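# Two robots load a heavy potato bag into a crate

## Task

Get the entire orange mesh sack of potatoes inside the crate, with the crate left resting on the pallet. One or both robots may work on it, since the sack might weigh too much for one. Finish with every gripper open and the robots backed away. The result only counts if it stays true without a robot holding it, and any robot that topples or is left leaning makes the attempt fail.

## Robot and tools

Robots: r1 and r2 are identical Hello Robot Stretch 3 units. Each has a two-wheel differential base with a passive omni wheel at the rear, a lift carriage on a vertical mast, and a telescoping arm that sticks out to the robot's RIGHT side. The base measures 0.33 m long by 0.34 m wide and cannot move sideways, so to move the gripper forward you drive the base. Turns pivot about the point between the drive wheels, 0.05 m behind the front edge. With the arm retracted and the wrist folded, a turn sweeps a 0.28 m radius; an unfolded, level wrist reaches past that.

Frames: the base frame has its origin on the floor between the drive wheels, x forward, y left, z up. Every robot reports in its own frame, so only images, lidar_m, wrist_depth_mm and head_depth_mm show where the two robots are relative to each other. hand_pose is the fingertip meeting point in the base frame. Odometry frame = base frame at scene start. base_odometry counts wheel turns only, so slip shows up as travel. Heading is positive to the left, range -3.142 to 3.142.

Tool execute_actions: arguments actions (a list holding one action, or empty to just read state and images) and cameras (list of names such as r1_head_camera, r1_nav_camera, r1_wrist_camera and the r2 equivalents, or all; [] gives none). An action is an object keyed by r1 and/or r2. Under each robot:
- base: exactly one of translate_m (a relative drive from the current spot, metres, -1 to 1, forward positive) or rotate_rad (a relative turn on the spot, radians, -3.2 to 3.2, left/counter-clockwise positive).
- joints: absolute targets by name. lift_m 0 to 1.1 (arm height); arm_m 0 to 0.52 (extension); wrist_yaw_rad -1.345 to 4.42 (0 along the arm, positive toward the front, 3.0 folded over the base); wrist_pitch_rad -1.57 to 0.451 (0 level, negative tips fingers down); wrist_roll_rad -2.911 to 2.911; gripper_m -0.089 to 0.179 (bigger is wider; true fingertip gap is 0.007 to 0.025 smaller, zero below 0.007); head_pan_rad -3.953 to 1.73 (0 ahead, -1.57 along the arm); head_tilt_rad -1.53 to 0.419 (negative looks down).
- contact_limits: only arm_m, a motor effort percentage 1 to 100 at which that arm motion halts with contact_stop.
All motions in one action begin together; each lasts at most 15 s. Anything left out may still push toward its previous target. Any unknown key or out-of-range value rejects the whole call. If a result reports a stop, later calls in the same reply are skipped.

Tool wait: seconds 0 to 10; nothing new is commanded; returns state and images. Tool zoom_image: camera plus region [x0, y0, x1, y1] in pixels of that camera's latest full image, at most 504x504. Tool finished_scene: scene number; ends the scene irreversibly and reports success.

Result lines: base_status and joint_status tell how each commanded motion ended: done, off_target (resting away from target, maybe still pushing), contact_stop, time_out, torque_fault. After the last three the old target is dropped. A lift or arm that hits something firmly stops and goes slack until commanded again; a slack lift with a load may sink. on_its_own covers uncommanded joints; held at gives the held target. motor_effort is percent of maximum, positive toward higher values, with the peak in brackets; readings have bias and noise. An effort at rest outside its range suggests pushing or carrying. Positive wheel effort pushes forward. base_tilt gives forward/right lean in degrees, with a few degrees of fixed bias. turned_by_wheels and turned_by_imu give turning since the last result. lidar_m: 12 distances in 30-degree sectors, first straight ahead, counter-clockwise (4th left, 7th behind, 10th right), plane 0.17 m up, 0.15 to 12 m, dash means nothing; own mast and parts can hide sectors 5, 6, 9, 10. It sees the other robot but not clear objects. wrist_depth_mm (45 to 1000) and head_depth_mm (280 to 4000) are 7x7 median depth grids, head image sideways.

Cameras: head and nav cameras move with head pan/tilt; wrist camera rides on the gripper. Calibration gives K, distortion and T_world_to_cam per camera, where world is the carrying robot's base frame; expect small errors, larger for the wrist camera.

Speed: fast base motion (0.30 m/s, 1.9 rad/s) needs lift_m under 0.30, arm_m under 0.03 and wrist_yaw_rad over 2.54; otherwise 0.10 m/s and 0.63 rad/s.

Gripping: command gripper_m below the object's width; release by going at least 0.02 above the touching value. Nothing tells you an object is held, so check images. Over-squeezing triggers a stall guard and heavy items may slip; send a new value to re-squeeze.

Self-collision: fold or unfold the wrist only with lift_m 0.32 to 0.95, wrist_pitch_rad -0.4, roll near 0; once folded the lift can go to 0.25. With wrist_yaw_rad below -0.4 keep pitch at -0.5 or lower.

Avoid: robots pressing into each other (contact is not reported; a base in contact pressing further fails the run). When sharing a load, note equal commands can differ by up to 2.5 cm per metre, which strains hands and can tip a robot. Pushing with the arm against something solid above about 0.45 m gripper height, repeated pushes after a contact_stop, driving while gripping something fixed, or snagging furniture (especially reversing) can tip a robot; back out in small steps, free the gripper, and lower the lift to about 0.2 if it stays tilted. Wrist servos under sustained load switch off for 10 s. Drops, slams and hard pushes are penalised; loose objects may get nudged occasionally.

Each tool is called after "Call:" in YAML: its name, and indented under it one key for each argument.

## Session

Call:
execute_actions:
  actions: []

Scene clock: 0.00 s.
r1.base_odometry: x=+0.000 y=+0.000 heading=+0.000 (m, m, rad; r1's odometry frame)
r1.turned_by_wheels: +0.000 (rad since the last result)
r1.turned_by_imu: +0.000 (rad since the last result)
r1.base_tilt: forward=+0.6 right=-0.1 (deg)
r1.lidar_m: 3.47 2.18 1.73 1.23 1.18 1.21 1.52 1.44 1.48 1.94 4.98 4.88
r1.head_depth_mm: 2032 3038 - - - 3773 2464 / 1760 3019 - - - 3792 2515 / 1825 2974 - - - 3836 2512 / 1975 2945 3926 3806 3825 3737 2534 / 1972 2926 3715 3616 3635 3576 2549 / 1960 2856 3470 3482 3469 3447 2535 / 1945 2858 3334 3259 3276 3231 2562
r1.base_status: not commanded
r1.joint_positions: lift_m=+0.439 arm_m=+0.002 wrist_yaw_rad=+2.991 wrist_pitch_rad=-0.451 wrist_roll_rad=+0.018 gripper_m=+0.037 head_pan_rad=-0.003 head_tilt_rad=+0.016
r1.joint_status: not commanded
r1.motor_effort: left_wheel=-1 right_wheel=+0 lift_m=+36 arm_m=-1 wrist_yaw_rad=+0 wrist_pitch_rad=+8 wrist_roll_rad=+0 gripper_m=+0 head_pan_rad=+0 head_tilt_rad=+1 (%)
r1.hand_pose: x=+0.0118 y=+0.0709 z=+0.4442 quat_wxyz=(+0.211, +0.705, +0.104, +0.669) (m; r1's base frame)
r1.wrist_depth_mm: 868 - - - - - - / 945 - - - - - - / 994 - - - - - - / 956 964 952 942 952 955 937 / 785 779 - 791 770 768 780 / 664 666 - 658 662 660 654 / 569 574 576 585 569 568 570
r2.base_odometry: x=+0.000 y=+0.000 heading=+0.000 (m, m, rad; r2's odometry frame)
r2.turned_by_wheels: +0.000 (rad since the last result)
r2.turned_by_imu: +0.000 (rad since the last result)
r2.base_tilt: forward=+0.7 right=-0.6 (deg)
r2.lidar_m: 2.16 3.69 4.62 5.70 1.82 1.20 1.11 1.13 0.97 0.90 0.91 1.15
r2.head_depth_mm: 1833 1857 1838 1840 1839 1825 1812 / 1997 2375 2373 2406 2336 2358 2109 / 2015 2897 3343 3287 3261 2930 2145 / 2008 3114 3600 3644 3602 3112 2142 / 2005 3115 3566 3637 3534 3133 2114 / 2025 3181 3512 3515 3529 2901 2032 / 2041 3198 3429 3436 3520 2884 2059
r2.base_status: not commanded
r2.joint_positions: lift_m=+0.562 arm_m=-0.002 wrist_yaw_rad=+2.939 wrist_pitch_rad=-0.528 wrist_roll_rad=+0.003 gripper_m=+0.037 head_pan_rad=+0.017 head_tilt_rad=+0.007
r2.joint_status: not commanded
r2.motor_effort: left_wheel=+0 right_wheel=-1 lift_m=+39 arm_m=+0 wrist_yaw_rad=-1 wrist_pitch_rad=+3 wrist_roll_rad=+0 gripper_m=+1 head_pan_rad=+0 head_tilt_rad=+1 (%)
r2.hand_pose: x=+0.0208 y=+0.0623 z=+0.5512 quat_wxyz=(+0.253, +0.698, +0.115, +0.660) (m; r2's base frame)
r2.wrist_depth_mm: - - - - - - - / - - - - - - - / - - - - - - - / - - - - - - - / 871 861 - 915 935 940 947 / 753 763 - 796 807 806 808 / 676 691 693 696 700 723 712
pictures: r1_head_camera (sideways: a quarter turn clockwise sets it upright), r1_nav_camera (sideways: a quarter turn counterclockwise sets it upright), r1_wrist_camera, r2_head_camera (sideways: a quarter turn clockwise sets it upright), r2_nav_camera (sideways: a quarter turn counterclockwise sets it upright), r2_wrist_camera
Images, in order (width x height): r1_head_camera 896x504, r1_nav_camera 672x504, r1_wrist_camera 644x364, r2_head_camera 896x504, r2_nav_camera 672x504, r2_wrist_camera 644x364.

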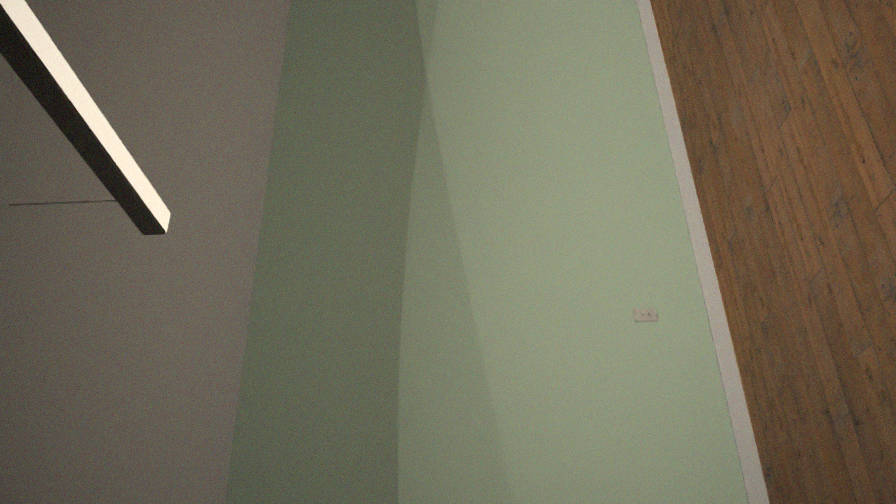

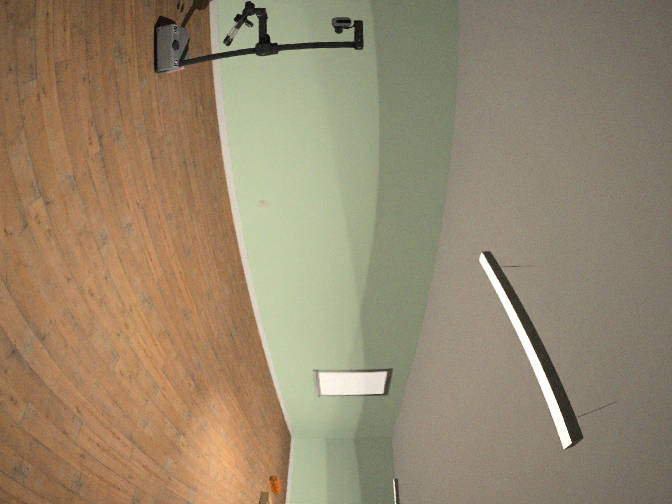

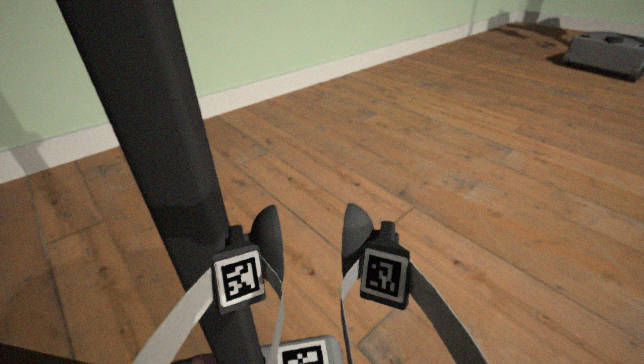

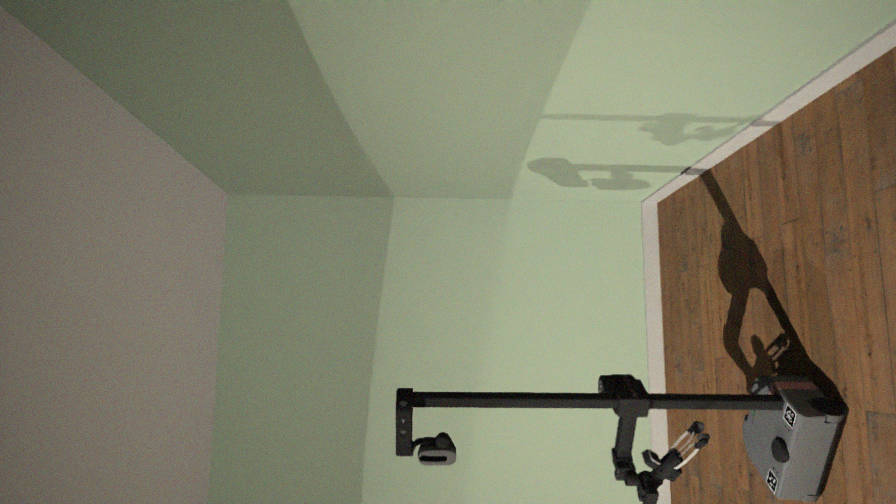

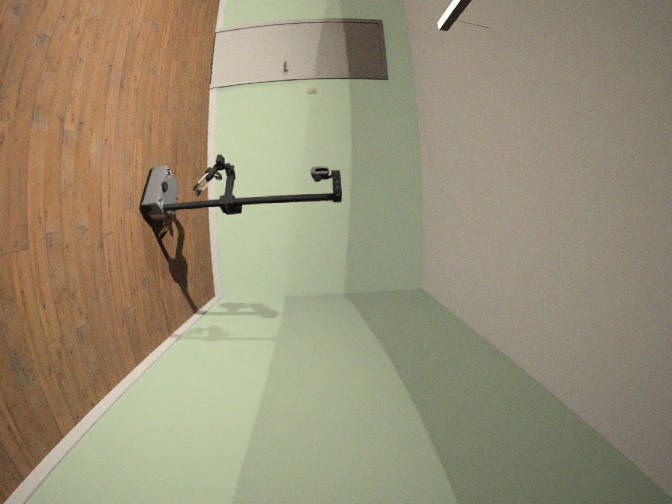

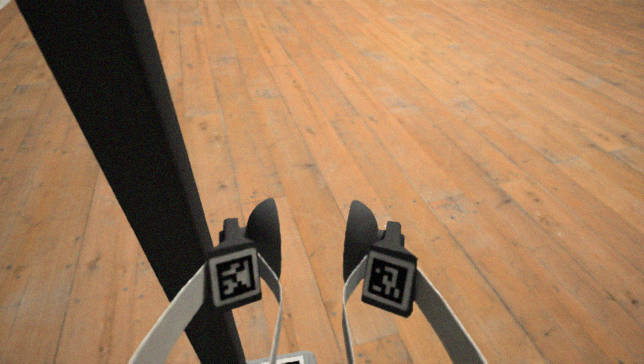

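Call:
execute_actions:
  actions:
    - {"r1":{"base":{"rotate_rad":-0.85},"joints":{"lift_m":0.27,"wrist_pitch_rad":-0.4,"wrist_yaw_rad":3.0,"head_tilt_rad":-0.3}},"r2":{"base":{"rotate_rad":1.45},"joints":{"lift_m":0.27,"wrist_pitch_rad":-0.4,"wrist_yaw_rad":3.0,"head_tilt_rad":-0.3}}}
  cameras: []

Call:
execute_actions:
  actions:
    - {"r1":{"base":{"translate_m":1}},"r2":{"base":{"translate_m":1}}}
  cameras: ["r1_head_camera","r2_head_camera"]

Scene clock: 4.27 s.
r1.base_odometry: x=+0.000 y=+0.000 heading=-0.850 (m, m, rad; r1's odometry frame)
r1.turned_by_wheels: -0.850 (rad since the last result)
r1.turned_by_imu: -0.854 (rad since the last result)
r1.base_tilt: forward=+0.7 right=+0.1 (deg)
r1.lidar_m: 5.07 4.07 3.31 2.18 1.45 1.19 1.18 1.30 1.45 1.44 1.59 2.47
r1.head_depth_mm: - - - - 2773 2025 1590 / - - - - 2852 2058 1601 / - - - - 2850 2066 1617 / - - - - 2865 2086 1621 / - - - - 2894 2098 1631 / - - - - 2944 2121 1640 / - - - - 2932 2118 1647
r1.base_status: done
r1.joint_positions: lift_m=+0.271 arm_m=+0.002 wrist_yaw_rad=+2.999 wrist_pitch_rad=-0.418 wrist_roll_rad=+0.018 gripper_m=+0.037 head_pan_rad=-0.003 head_tilt_rad=-0.296
r1.joint_status: all done
r1.motor_effort: left_wheel=+1(5) right_wheel=-2(5) lift_m=+19(32) arm_m=-1(1) wrist_yaw_rad=+1(1) wrist_pitch_rad=+10(13) wrist_roll_rad=+0(0) gripper_m=+0(0) head_pan_rad=+0(0) head_tilt_rad=-1(20) (%)
r1.hand_pose: x=+0.0108 y=+0.0754 z=+0.2833 quat_wxyz=(+0.197, +0.706, +0.095, +0.673) (m; r1's base frame)
r1.wrist_depth_mm: - - - - - - - / - - - - - - - / 953 - 917 917 907 898 903 / 711 706 703 705 688 687 686 / 569 566 - 572 561 564 556 / 481 496 - - 474 472 469 / - - - - 407 408 404
r2.base_odometry: x=+0.000 y=+0.000 heading=+1.450 (m, m, rad; r2's odometry frame)
r2.turned_by_wheels: +1.450 (rad since the last result)
r2.turned_by_imu: +1.464 (rad since the last result)
r2.base_tilt: forward=+0.7 right=-0.8 (deg)
r2.lidar_m: 5.69 2.16 1.27 1.11 1.12 1.03 0.90 0.90 1.06 1.88 2.06 4.20
r2.head_depth_mm: - - - - 2571 1897 1480 / - - - - 2531 1882 1494 / - - - - 2541 1883 1485 / - - - 3872 2489 1839 1478 / - - - - 2531 1868 1477 / - - - 3911 2531 1846 1466 / - - - 3803 2506 1856 1472
r2.base_status: done
r2.joint_positions: lift_m=+0.270 arm_m=-0.002 wrist_yaw_rad=+2.998 wrist_pitch_rad=-0.420 wrist_roll_rad=+0.003 gripper_m=+0.037 head_pan_rad=+0.017 head_tilt_rad=-0.296
r2.joint_status: all done
r2.motor_effort: left_wheel=-1(4) right_wheel=+2(9) lift_m=+31(38) arm_m=+0(1) wrist_yaw_rad=+1(3) wrist_pitch_rad=+5(3) wrist_roll_rad=+0(0) gripper_m=+1(1) head_pan_rad=+0(0) head_tilt_rad=-2(24) (%)
r2.hand_pose: x=+0.0108 y=+0.0792 z=+0.2824 quat_wxyz=(+0.197, +0.701, +0.097, +0.679) (m; r2's base frame)
r2.wrist_depth_mm: 899 - - - - - - / 975 - - - - - - / 851 - 864 894 929 919 968 / 670 686 692 711 724 735 732 / 554 570 - 578 598 599 609 / 474 500 - - 509 495 517 / - - - - 438 443 443
pictures: none
No camera images: the call's "cameras" was empty. Leave "cameras" out to get every camera's image.

Scene clock: 9.37 s.
r1.base_odometry: x=+0.660 y=-0.751 heading=-0.850 (m, m, rad; r1's odometry frame)
r1.turned_by_wheels: +0.000 (rad since the last result)
r1.turned_by_imu: +0.005 (rad since the last result)
r1.base_tilt: forward=+0.6 right=+0.0 (deg)
r1.lidar_m: 4.07 3.85 3.16 1.79 2.65 2.18 2.16 1.98 1.62 1.61 1.75 2.80
r1.head_depth_mm: - - - - 2761 2036 1587 / - - - - 2800 2026 1594 / - - - - 2882 2049 1615 / - - - - 2840 2079 1620 / - - - - 2915 2097 1625 / - - - - 2917 2099 1641 / - - - - 3005 2101 1644
r1.base_status: done
r1.joint_positions: lift_m=+0.271 arm_m=+0.002 wrist_yaw_rad=+2.999 wrist_pitch_rad=-0.418 wrist_roll_rad=+0.018 gripper_m=+0.037 head_pan_rad=-0.003 head_tilt_rad=-0.297
r1.joint_status: not commanded
r1.motor_effort: left_wheel=+1(7) right_wheel=-1(3) lift_m=+20(19) arm_m=-1(1) wrist_yaw_rad=+1(1) wrist_pitch_rad=+10(10) wrist_roll_rad=+0(0) gripper_m=+0(0) head_pan_rad=+0(1) head_tilt_rad=-1(2) (%)
r1.hand_pose: x=+0.0106 y=+0.0754 z=+0.2833 quat_wxyz=(+0.197, +0.706, +0.096, +0.673) (m; r1's base frame)
r1.wrist_depth_mm: - - - - - - - / - - - - - - - / 948 - 923 900 917 916 908 / 716 709 703 700 699 692 689 / 570 571 - 563 560 562 561 / 477 498 - - 471 470 466 / - - - - 405 407 405
r2.base_odometry: x=+0.121 y=+0.993 heading=+1.450 (m, m, rad; r2's odometry frame)
r2.turned_by_wheels: +0.000 (rad since the last result)
r2.turned_by_imu: +0.004 (rad since the last result)
r2.base_tilt: forward=+0.8 right=-0.7 (deg)
r2.lidar_m: 4.72 2.61 1.54 1.35 1.35 1.59 1.87 1.87 2.19 3.39 1.66 3.97
r2.head_depth_mm: - - - - 2575 1872 1482 / - - - - 2575 1884 1494 / - - - 3960 2565 1883 1490 / - - - 3868 2536 1853 1479 / - - - 3928 2493 1862 1461 / - - - 3828 2480 1858 1476 / - - - 3882 2487 1854 1469
r2.base_status: done
r2.joint_positions: lift_m=+0.270 arm_m=-0.002 wrist_yaw_rad=+2.999 wrist_pitch_rad=-0.420 wrist_roll_rad=+0.003 gripper_m=+0.037 head_pan_rad=+0.017 head_tilt_rad=-0.297
r2.joint_status: not commanded
r2.motor_effort: left_wheel=-1(7) right_wheel=+1(9) lift_m=+32(32) arm_m=+0(1) wrist_yaw_rad=+0(0) wrist_pitch_rad=+5(5) wrist_roll_rad=+0(0) gripper_m=+1(1) head_pan_rad=+0(1) head_tilt_rad=-2(2) (%)
r2.hand_pose: x=+0.0107 y=+0.0793 z=+0.2825 quat_wxyz=(+0.197, +0.701, +0.098, +0.679) (m; r2's base frame)
r2.wrist_depth_mm: - - - - - - - / - - - - - - - / 837 - 879 912 907 949 953 / 667 678 701 702 719 736 734 / 560 561 - 577 598 597 606 / 474 495 - - 509 508 513 / - - - - 434 437 443
pictures: r1_head_camera (sideways: a quarter turn clockwise sets it upright), r2_head_camera (sideways: a quarter turn clockwise sets it upright)
camera_calibration (this result's frames):
r1_head_camera: T_world_to_cam=[[-0.268102, 0.0163134, -0.963252, 1.26752], [-0.0490982, 0.998326, 0.0305729, -0.0362256], [0.962139, 0.0554906, -0.266852, 0.305453], [0, 0, 0, 1]] pos_world=[0.0441567, -0.00146232, 1.30356]
r2_head_camera: T_world_to_cam=[[-0.325841, -0.0212693, -0.945185, 1.2563], [-0.0074805, 0.999774, -0.0199189, 0.0272113], [0.945395, 0.000580072, -0.325926, 0.382809], [0, 0, 0, 1]] pos_world=[0.0476515, -0.000706596, 1.31275]
Images, in order (width x height): r1_head_camera 896x504, r2_head_camera 896x504.

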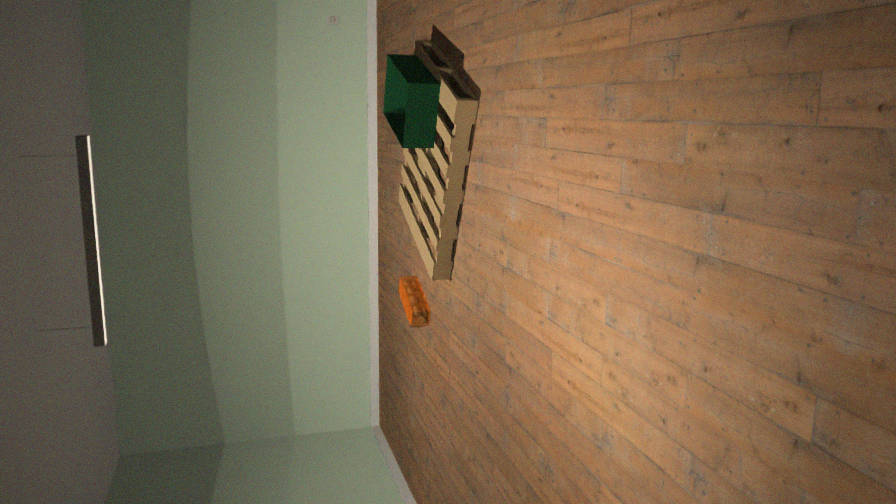

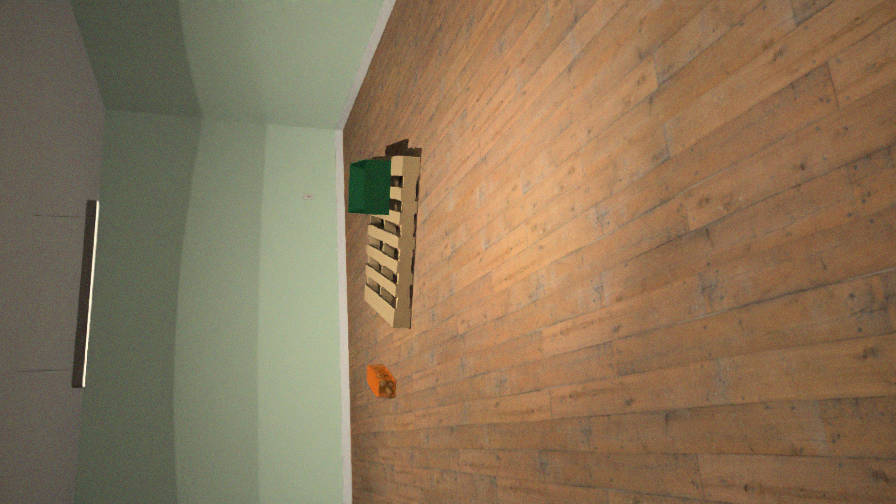

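Call:
execute_actions:
  actions:
    - {"r1":{"base":{"rotate_rad":0.17}},"r2":{"base":{"rotate_rad":0.34}}}
  cameras: []

Call:
execute_actions:
  actions:
    - {"r1":{"base":{"translate_m":1}},"r2":{"base":{"translate_m":1}}}
  cameras: []

Call:
execute_actions:
  actions:
    - {"r1":{"base":{"translate_m":1}},"r2":{"base":{"translate_m":1}}}
  cameras: []

Call:
execute_actions:
  actions:
    - {"r1":{"base":{"translate_m":1},"joints":{"head_tilt_rad":-0.6,"head_pan_rad":-0.45}},"r2":{"base":{"translate_m":1},"joints":{"head_tilt_rad":-0.6,"head_pan_rad":-0.45}}}
  cameras: ["r1_head_camera","r2_head_camera","r2_nav_camera","r1_nav_camera"]

Scene clock: 11.67 s.
r1.base_odometry: x=+0.660 y=-0.751 heading=-0.680 (m, m, rad; r1's odometry frame)
r1.turned_by_wheels: +0.170 (rad since the last result)
r1.turned_by_imu: +0.171 (rad since the last result)
r1.base_tilt: forward=+0.5 right=+0.0 (deg)
r1.lidar_m: 5.58 3.48 3.14 1.78 2.40 2.16 2.17 1.79 1.61 1.61 1.94 3.74
r1.head_depth_mm: - - - - 2790 2017 1597 / - - - - 2794 2042 1599 / - - - - 2884 2066 1614 / - - - - 2869 2070 1628 / - - - - 2899 2087 1632 / - - - - 2918 2096 1639 / - - - - 2986 2130 1642
r1.base_status: done
r1.joint_positions: lift_m=+0.271 arm_m=+0.002 wrist_yaw_rad=+2.999 wrist_pitch_rad=-0.418 wrist_roll_rad=+0.018 gripper_m=+0.037 head_pan_rad=-0.003 head_tilt_rad=-0.297
r1.joint_status: not commanded
r1.motor_effort: left_wheel=+0(5) right_wheel=+1(6) lift_m=+20(20) arm_m=+0(1) wrist_yaw_rad=+1(1) wrist_pitch_rad=+10(9) wrist_roll_rad=+0(0) gripper_m=+0(0) head_pan_rad=+0(0) head_tilt_rad=-1(2) (%)
r1.hand_pose: x=+0.0106 y=+0.0754 z=+0.2833 quat_wxyz=(+0.197, +0.706, +0.096, +0.673) (m; r1's base frame)
r1.wrist_depth_mm: - - - - - - - / - - - - - - - / 945 - 921 917 906 912 903 / 705 706 705 702 696 694 688 / 572 571 - 560 562 558 559 / 479 493 - - 468 476 469 / - - - - 409 406 404
r2.base_odometry: x=+0.121 y=+0.993 heading=+1.790 (m, m, rad; r2's odometry frame)
r2.turned_by_wheels: +0.340 (rad since the last result)
r2.turned_by_imu: +0.342 (rad since the last result)
r2.base_tilt: forward=+0.6 right=-0.9 (deg)
r2.lidar_m: 3.81 1.75 1.37 1.35 1.45 1.90 1.88 2.01 2.96 1.68 3.62 4.73
r2.head_depth_mm: - - - - 2586 1876 1489 / - - - - 2566 1897 1489 / - - - 3959 2539 1869 1476 / - - - - 2538 1875 1478 / - - - 3958 2510 1870 1471 / - - - 3922 2516 1845 1471 / 3298 3345 3429 3332 2470 1853 1463
r2.base_status: done
r2.joint_positions: lift_m=+0.270 arm_m=-0.002 wrist_yaw_rad=+2.999 wrist_pitch_rad=-0.420 wrist_roll_rad=+0.003 gripper_m=+0.037 head_pan_rad=+0.017 head_tilt_rad=-0.297
r2.joint_status: not commanded
r2.motor_effort: left_wheel=+0(7) right_wheel=+1(9) lift_m=+32(32) arm_m=+0(0) wrist_yaw_rad=+1(1) wrist_pitch_rad=+5(5) wrist_roll_rad=+0(0) gripper_m=+0(1) head_pan_rad=+0(0) head_tilt_rad=-2(2) (%)
r2.hand_pose: x=+0.0107 y=+0.0793 z=+0.2825 quat_wxyz=(+0.197, +0.701, +0.098, +0.679) (m; r2's base frame)
r2.wrist_depth_mm: - - - - - - - / - - - - - - - / 838 - 891 890 918 946 939 / 669 673 698 700 720 734 738 / 558 565 - 589 604 599 620 / 476 498 - - 516 511 514 / - - - - 436 438 442
pictures: none
No camera images: the call's "cameras" was empty. Leave "cameras" out to get every camera's image.

Scene clock: 16.77 s.
r1.base_odometry: x=+1.438 y=-1.380 heading=-0.680 (m, m, rad; r1's odometry frame)
r1.turned_by_wheels: +0.000 (rad since the last result)
r1.turned_by_imu: +0.005 (rad since the last result)
r1.base_tilt: forward=+0.6 right=+0.0 (deg)
r1.lidar_m: 4.96 3.10 2.81 1.55 3.42 3.08 3.11 2.16 1.92 1.92 2.37 3.18
r1.head_depth_mm: - - - - 2786 2040 1575 / - - - - 2798 2052 1596 / - - - - 2824 2063 1604 / - - - - 2891 2076 1620 / - - - - 2927 2071 1621 / - - - - 2937 2101 1648 / - - - - 2985 2126 1648
r1.base_status: done
r1.joint_positions: lift_m=+0.271 arm_m=+0.002 wrist_yaw_rad=+2.999 wrist_pitch_rad=-0.418 wrist_roll_rad=+0.018 gripper_m=+0.037 head_pan_rad=-0.003 head_tilt_rad=-0.297
r1.joint_status: not commanded
r1.motor_effort: left_wheel=-1(4) right_wheel=+1(6) lift_m=+20(20) arm_m=-1(1) wrist_yaw_rad=+0(1) wrist_pitch_rad=+10(10) wrist_roll_rad=+0(0) gripper_m=+0(0) head_pan_rad=+0(0) head_tilt_rad=-2(2) (%)
r1.hand_pose: x=+0.0106 y=+0.0754 z=+0.2833 quat_wxyz=(+0.197, +0.706, +0.096, +0.674) (m; r1's base frame)
r1.wrist_depth_mm: - - - - - - - / - - - - - - - / 941 - 933 921 904 893 893 / 704 705 703 702 698 691 691 / 571 566 - 563 560 565 562 / 481 495 - - 469 474 473 / - - - - 408 406 405
r2.base_odometry: x=-0.097 y=+1.969 heading=+1.790 (m, m, rad; r2's odometry frame)
r2.turned_by_wheels: +0.000 (rad since the last result)
r2.turned_by_imu: +0.004 (rad since the last result)
r2.base_tilt: forward=+0.9 right=-0.7 (deg)
r2.lidar_m: 3.49 1.61 1.27 1.25 1.34 1.99 2.86 3.07 3.55 1.44 3.74 3.86
r2.head_depth_mm: - - - 3735 2562 1876 1492 / - - - - 2572 1886 1487 / - - - - 2522 1879 1489 / - - - 3927 2549 1869 1480 / - - - 3837 2531 1852 1468 / - - - 3891 2489 1854 1467 / 3026 3060 3138 3165 2466 1840 1457
r2.base_status: done
r2.joint_positions: lift_m=+0.270 arm_m=-0.002 wrist_yaw_rad=+2.999 wrist_pitch_rad=-0.420 wrist_roll_rad=+0.003 gripper_m=+0.037 head_pan_rad=+0.017 head_tilt_rad=-0.297
r2.joint_status: not commanded
r2.motor_effort: left_wheel=-1(7) right_wheel=+2(9) lift_m=+32(32) arm_m=+0(0) wrist_yaw_rad=+1(1) wrist_pitch_rad=+5(5) wrist_roll_rad=+0(0) gripper_m=+1(0) head_pan_rad=+1(0) head_tilt_rad=-2(2) (%)
r2.hand_pose: x=+0.0107 y=+0.0793 z=+0.2826 quat_wxyz=(+0.197, +0.701, +0.098, +0.679) (m; r2's base frame)
r2.wrist_depth_mm: - - - - - - - / - - - - - - - / 855 - 869 909 931 909 983 / 679 685 689 703 718 731 752 / 555 564 - 583 600 600 607 / 476 496 - - 511 509 516 / - - - - 437 442 445
pictures: none
No camera images: the call's "cameras" was empty. Leave "cameras" out to get every camera's image.

Scene clock: 21.87 s.
r1.base_odometry: x=+2.215 y=-2.009 heading=-0.680 (m, m, rad; r1's odometry frame)
r1.turned_by_wheels: +0.000 (rad since the last result)
r1.turned_by_imu: +0.005 (rad since the last result)
r1.base_tilt: forward=+0.6 right=+0.0 (deg)
r1.lidar_m: 4.33 2.75 2.48 1.31 3.04 4.03 4.02 2.51 2.28 2.29 2.78 2.34
r1.head_depth_mm: - - - - 2613 2035 1590 / - - - - 2704 2044 1594 / - - - - 2849 2061 1613 / - - - - 2886 2073 1615 / - - - - 2885 2082 1624 / - - - - 2918 2086 1634 / 3686 3757 3849 3934 2932 2119 1659
r1.base_status: done
r1.joint_positions: lift_m=+0.271 arm_m=+0.002 wrist_yaw_rad=+2.999 wrist_pitch_rad=-0.418 wrist_roll_rad=+0.018 gripper_m=+0.037 head_pan_rad=-0.003 head_tilt_rad=-0.297
r1.joint_status: not commanded
r1.motor_effort: left_wheel=-1(6) right_wheel=+1(6) lift_m=+20(20) arm_m=-1(1) wrist_yaw_rad=+2(1) wrist_pitch_rad=+10(10) wrist_roll_rad=+0(0) gripper_m=+0(0) head_pan_rad=+0(0) head_tilt_rad=+0(1) (%)
r1.hand_pose: x=+0.0106 y=+0.0754 z=+0.2833 quat_wxyz=(+0.197, +0.706, +0.096, +0.674) (m; r1's base frame)
r1.wrist_depth_mm: - - - - - - - / - - - - - - - / 936 - 931 909 908 910 893 / 721 701 698 694 697 688 691 / 568 563 - 567 565 560 559 / 477 494 - - 470 470 470 / - - - - 404 407 402
r2.base_odometry: x=-0.314 y=+2.945 heading=+1.790 (m, m, rad; r2's odometry frame)
r2.turned_by_wheels: +0.000 (rad since the last result)
r2.turned_by_imu: +0.004 (rad since the last result)
r2.base_tilt: forward=+0.9 right=-0.8 (deg)
r2.lidar_m: 3.18 1.48 1.16 1.15 1.23 1.83 3.83 4.13 3.63 1.21 3.13 3.07
r2.head_depth_mm: - - - - 2557 1881 1500 / - - - - 2544 1867 1493 / - - - - 2556 1879 1490 / - - - 3892 2512 1861 1473 / - - - 3956 2532 1857 1472 / 3668 3813 3910 3614 2493 1861 1467 / 2744 2801 2929 2941 2489 1847 1458
r2.base_status: done
r2.joint_positions: lift_m=+0.270 arm_m=-0.002 wrist_yaw_rad=+2.999 wrist_pitch_rad=-0.419 wrist_roll_rad=+0.003 gripper_m=+0.037 head_pan_rad=+0.017 head_tilt_rad=-0.297
r2.joint_status: not commanded
r2.motor_effort: left_wheel=-1(6) right_wheel=+1(8) lift_m=+32(32) arm_m=+0(1) wrist_yaw_rad=+0(1) wrist_pitch_rad=+5(5) wrist_roll_rad=+0(0) gripper_m=+1(0) head_pan_rad=+0(0) head_tilt_rad=-2(1) (%)
r2.hand_pose: x=+0.0106 y=+0.0793 z=+0.2826 quat_wxyz=(+0.197, +0.701, +0.098, +0.679) (m; r2's base frame)
r2.wrist_depth_mm: - - - - - - - / - - - - - - - / 864 - 872 903 920 932 967 / 665 681 701 711 717 744 741 / 560 566 - 575 606 601 617 / 481 490 - - 509 509 508 / - - - - 437 443 443
pictures: none
No camera images: the call's "cameras" was empty. Leave "cameras" out to get every camera's image.

Scene clock: 26.97 s.
r1.base_odometry: x=+2.993 y=-2.638 heading=-0.680 (m, m, rad; r1's odometry frame)
r1.turned_by_wheels: +0.000 (rad since the last result)
r1.turned_by_imu: +0.005 (rad since the last result)
r1.base_tilt: forward=+0.5 right=-0.1 (deg)
r1.lidar_m: 3.72 2.37 1.08 1.07 2.62 4.96 4.60 2.90 2.62 2.63 1.60 3.77
r1.head_depth_mm: 3452 3779 3166 2153 1682 1486 1268 / 3411 3806 3152 2128 1707 1509 1274 / 3384 3728 3205 2190 1759 1510 1280 / 3374 3750 3271 2286 1785 1522 1290 / 3317 3692 3295 2412 1870 1538 1294 / 3312 3668 3363 2313 1885 1541 1305 / 3276 3587 3441 2429 1902 1549 1311
r1.base_status: done
r1.joint_positions: lift_m=+0.271 arm_m=+0.002 wrist_yaw_rad=+2.999 wrist_pitch_rad=-0.418 wrist_roll_rad=+0.018 gripper_m=+0.037 head_pan_rad=-0.443 head_tilt_rad=-0.593
r1.joint_status: all done
r1.motor_effort: left_wheel=+0(6) right_wheel=+1(6) lift_m=+19(20) arm_m=-1(1) wrist_yaw_rad=+0(1) wrist_pitch_rad=+10(10) wrist_roll_rad=+0(0) gripper_m=-1(0) head_pan_rad=-2(26) head_tilt_rad=-2(19) (%)
r1.hand_pose: x=+0.0106 y=+0.0754 z=+0.2833 quat_wxyz=(+0.197, +0.706, +0.096, +0.674) (m; r1's base frame)
r1.wrist_depth_mm: - - - - - - - / - - - 991 - - - / 934 - 923 917 904 905 902 / 706 705 705 699 692 689 688 / 567 575 - 567 562 561 558 / 480 494 - - 470 472 466 / - - - - 407 405 404
r2.base_odometry: x=-0.531 y=+3.921 heading=+1.790 (m, m, rad; r2's odometry frame)
r2.turned_by_wheels: +0.000 (rad since the last result)
r2.turned_by_imu: +0.004 (rad since the last result)
r2.base_tilt: forward=+0.8 right=-0.6 (deg)
r2.lidar_m: 2.87 1.34 1.05 1.04 1.11 1.66 4.83 4.78 3.76 0.97 2.42 3.94
r2.head_depth_mm: - - 2904 2148 1761 1436 1227 / 3908 - 2858 2130 1747 1432 1220 / 3727 - 2998 2209 1733 1430 1220 / 3607 3935 2995 2157 1721 1436 1212 / 3458 3866 2947 2166 1702 1415 1213 / 3313 3655 2900 2163 1718 1412 1211 / 3248 3512 2925 2140 1699 1401 1203
r2.base_status: done
r2.joint_positions: lift_m=+0.270 arm_m=-0.002 wrist_yaw_rad=+2.999 wrist_pitch_rad=-0.419 wrist_roll_rad=+0.003 gripper_m=+0.037 head_pan_rad=-0.443 head_tilt_rad=-0.593
r2.joint_status: all done
r2.motor_effort: left_wheel=-1(7) right_wheel=+2(8) lift_m=+32(32) arm_m=+0(0) wrist_yaw_rad=+1(1) wrist_pitch_rad=+5(5) wrist_roll_rad=+0(0) gripper_m=+1(1) head_pan_rad=-3(23) head_tilt_rad=-3(25) (%)
r2.hand_pose: x=+0.0106 y=+0.0793 z=+0.2826 quat_wxyz=(+0.197, +0.701, +0.098, +0.679) (m; r2's base frame)
r2.wrist_depth_mm: - - - - - - - / - - - - - - - / 847 - 883 916 927 935 956 / 678 695 714 706 728 737 752 / 558 560 - 586 601 598 603 / 477 503 - - 511 505 513 / - - - - 432 440 442
pictures: r1_head_camera (sideways: a quarter turn clockwise sets it upright), r1_nav_camera (sideways: a quarter turn counterclockwise sets it upright), r2_head_camera (sideways: a quarter turn clockwise sets it upright), r2_nav_camera (sideways: a quarter turn counterclockwise sets it upright)
camera_calibration (this result's frames):
r1_head_camera: T_world_to_cam=[[-0.478873, 0.244505, -0.843148, 1.11209], [0.391284, 0.919202, 0.0443268, -0.0568035], [0.785861, -0.308683, -0.535851, 0.65658], [0, 0, 0, 1]] pos_world=[0.0387944, -0.0170218, 1.292]
r1_nav_camera: T_world_to_cam=[[0.495639, -0.261997, 0.82807, -1.03718], [-0.453915, -0.890986, -0.0102139, 0.0711239], [0.740475, -0.370811, -0.560532, 0.685914], [0, 0, 0, 1]] pos_world=[0.0384484, 0.045977, 1.24406]
r2_head_camera: T_world_to_cam=[[-0.537678, 0.237722, -0.808944, 1.07988], [0.431565, 0.901818, -0.021833, 0.027017], [0.72433, -0.360851, -0.58748, 0.724495], [0, 0, 0, 1]] pos_world=[0.0441958, -0.0196407, 1.29978]
r2_nav_camera: T_world_to_cam=[[0.448163, -0.268916, 0.852545, -1.06834], [-0.44607, -0.893741, -0.0474218, 0.113499], [0.774707, -0.359042, -0.520497, 0.637688], [0, 0, 0, 1]] pos_world=[0.0353981, 0.0431018, 1.24811]
Images, in order (width x height): r1_head_camera 896x504, r1_nav_camera 672x504, r2_head_camera 896x504, r2_nav_camera 672x504.

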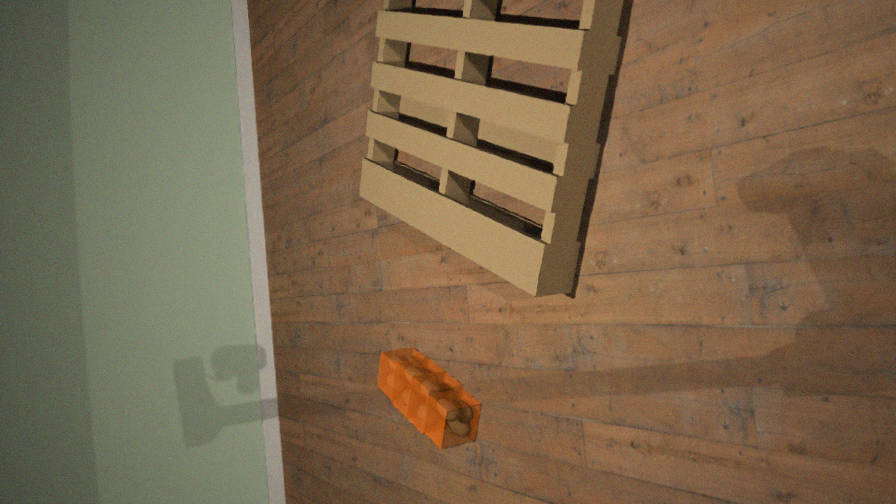

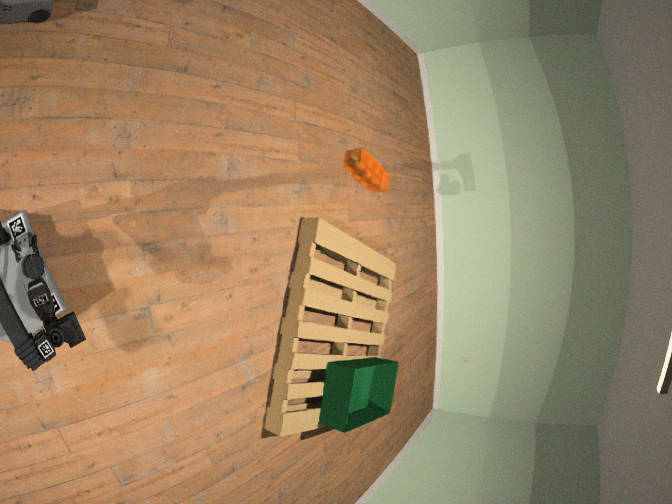

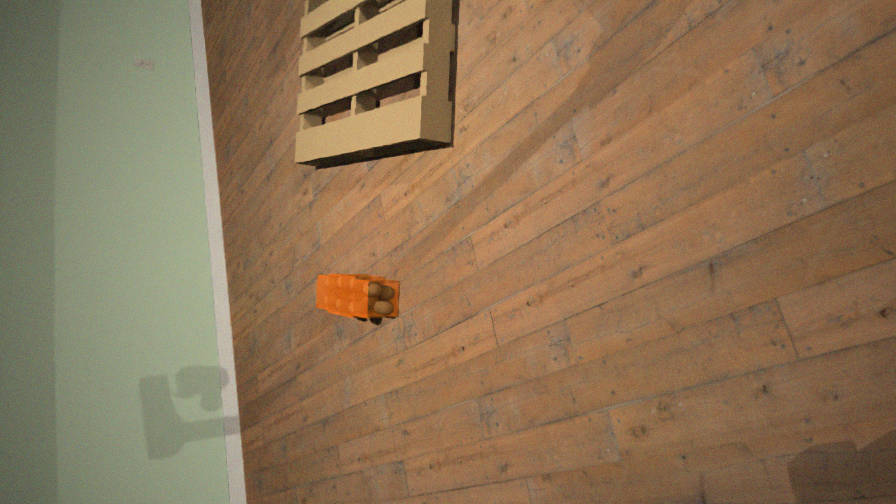

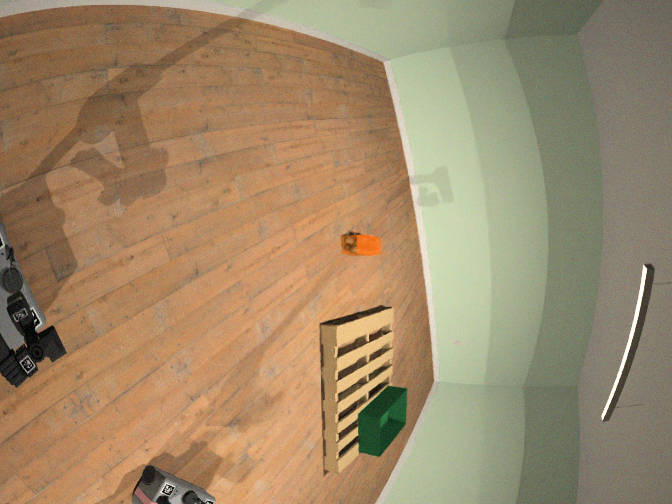

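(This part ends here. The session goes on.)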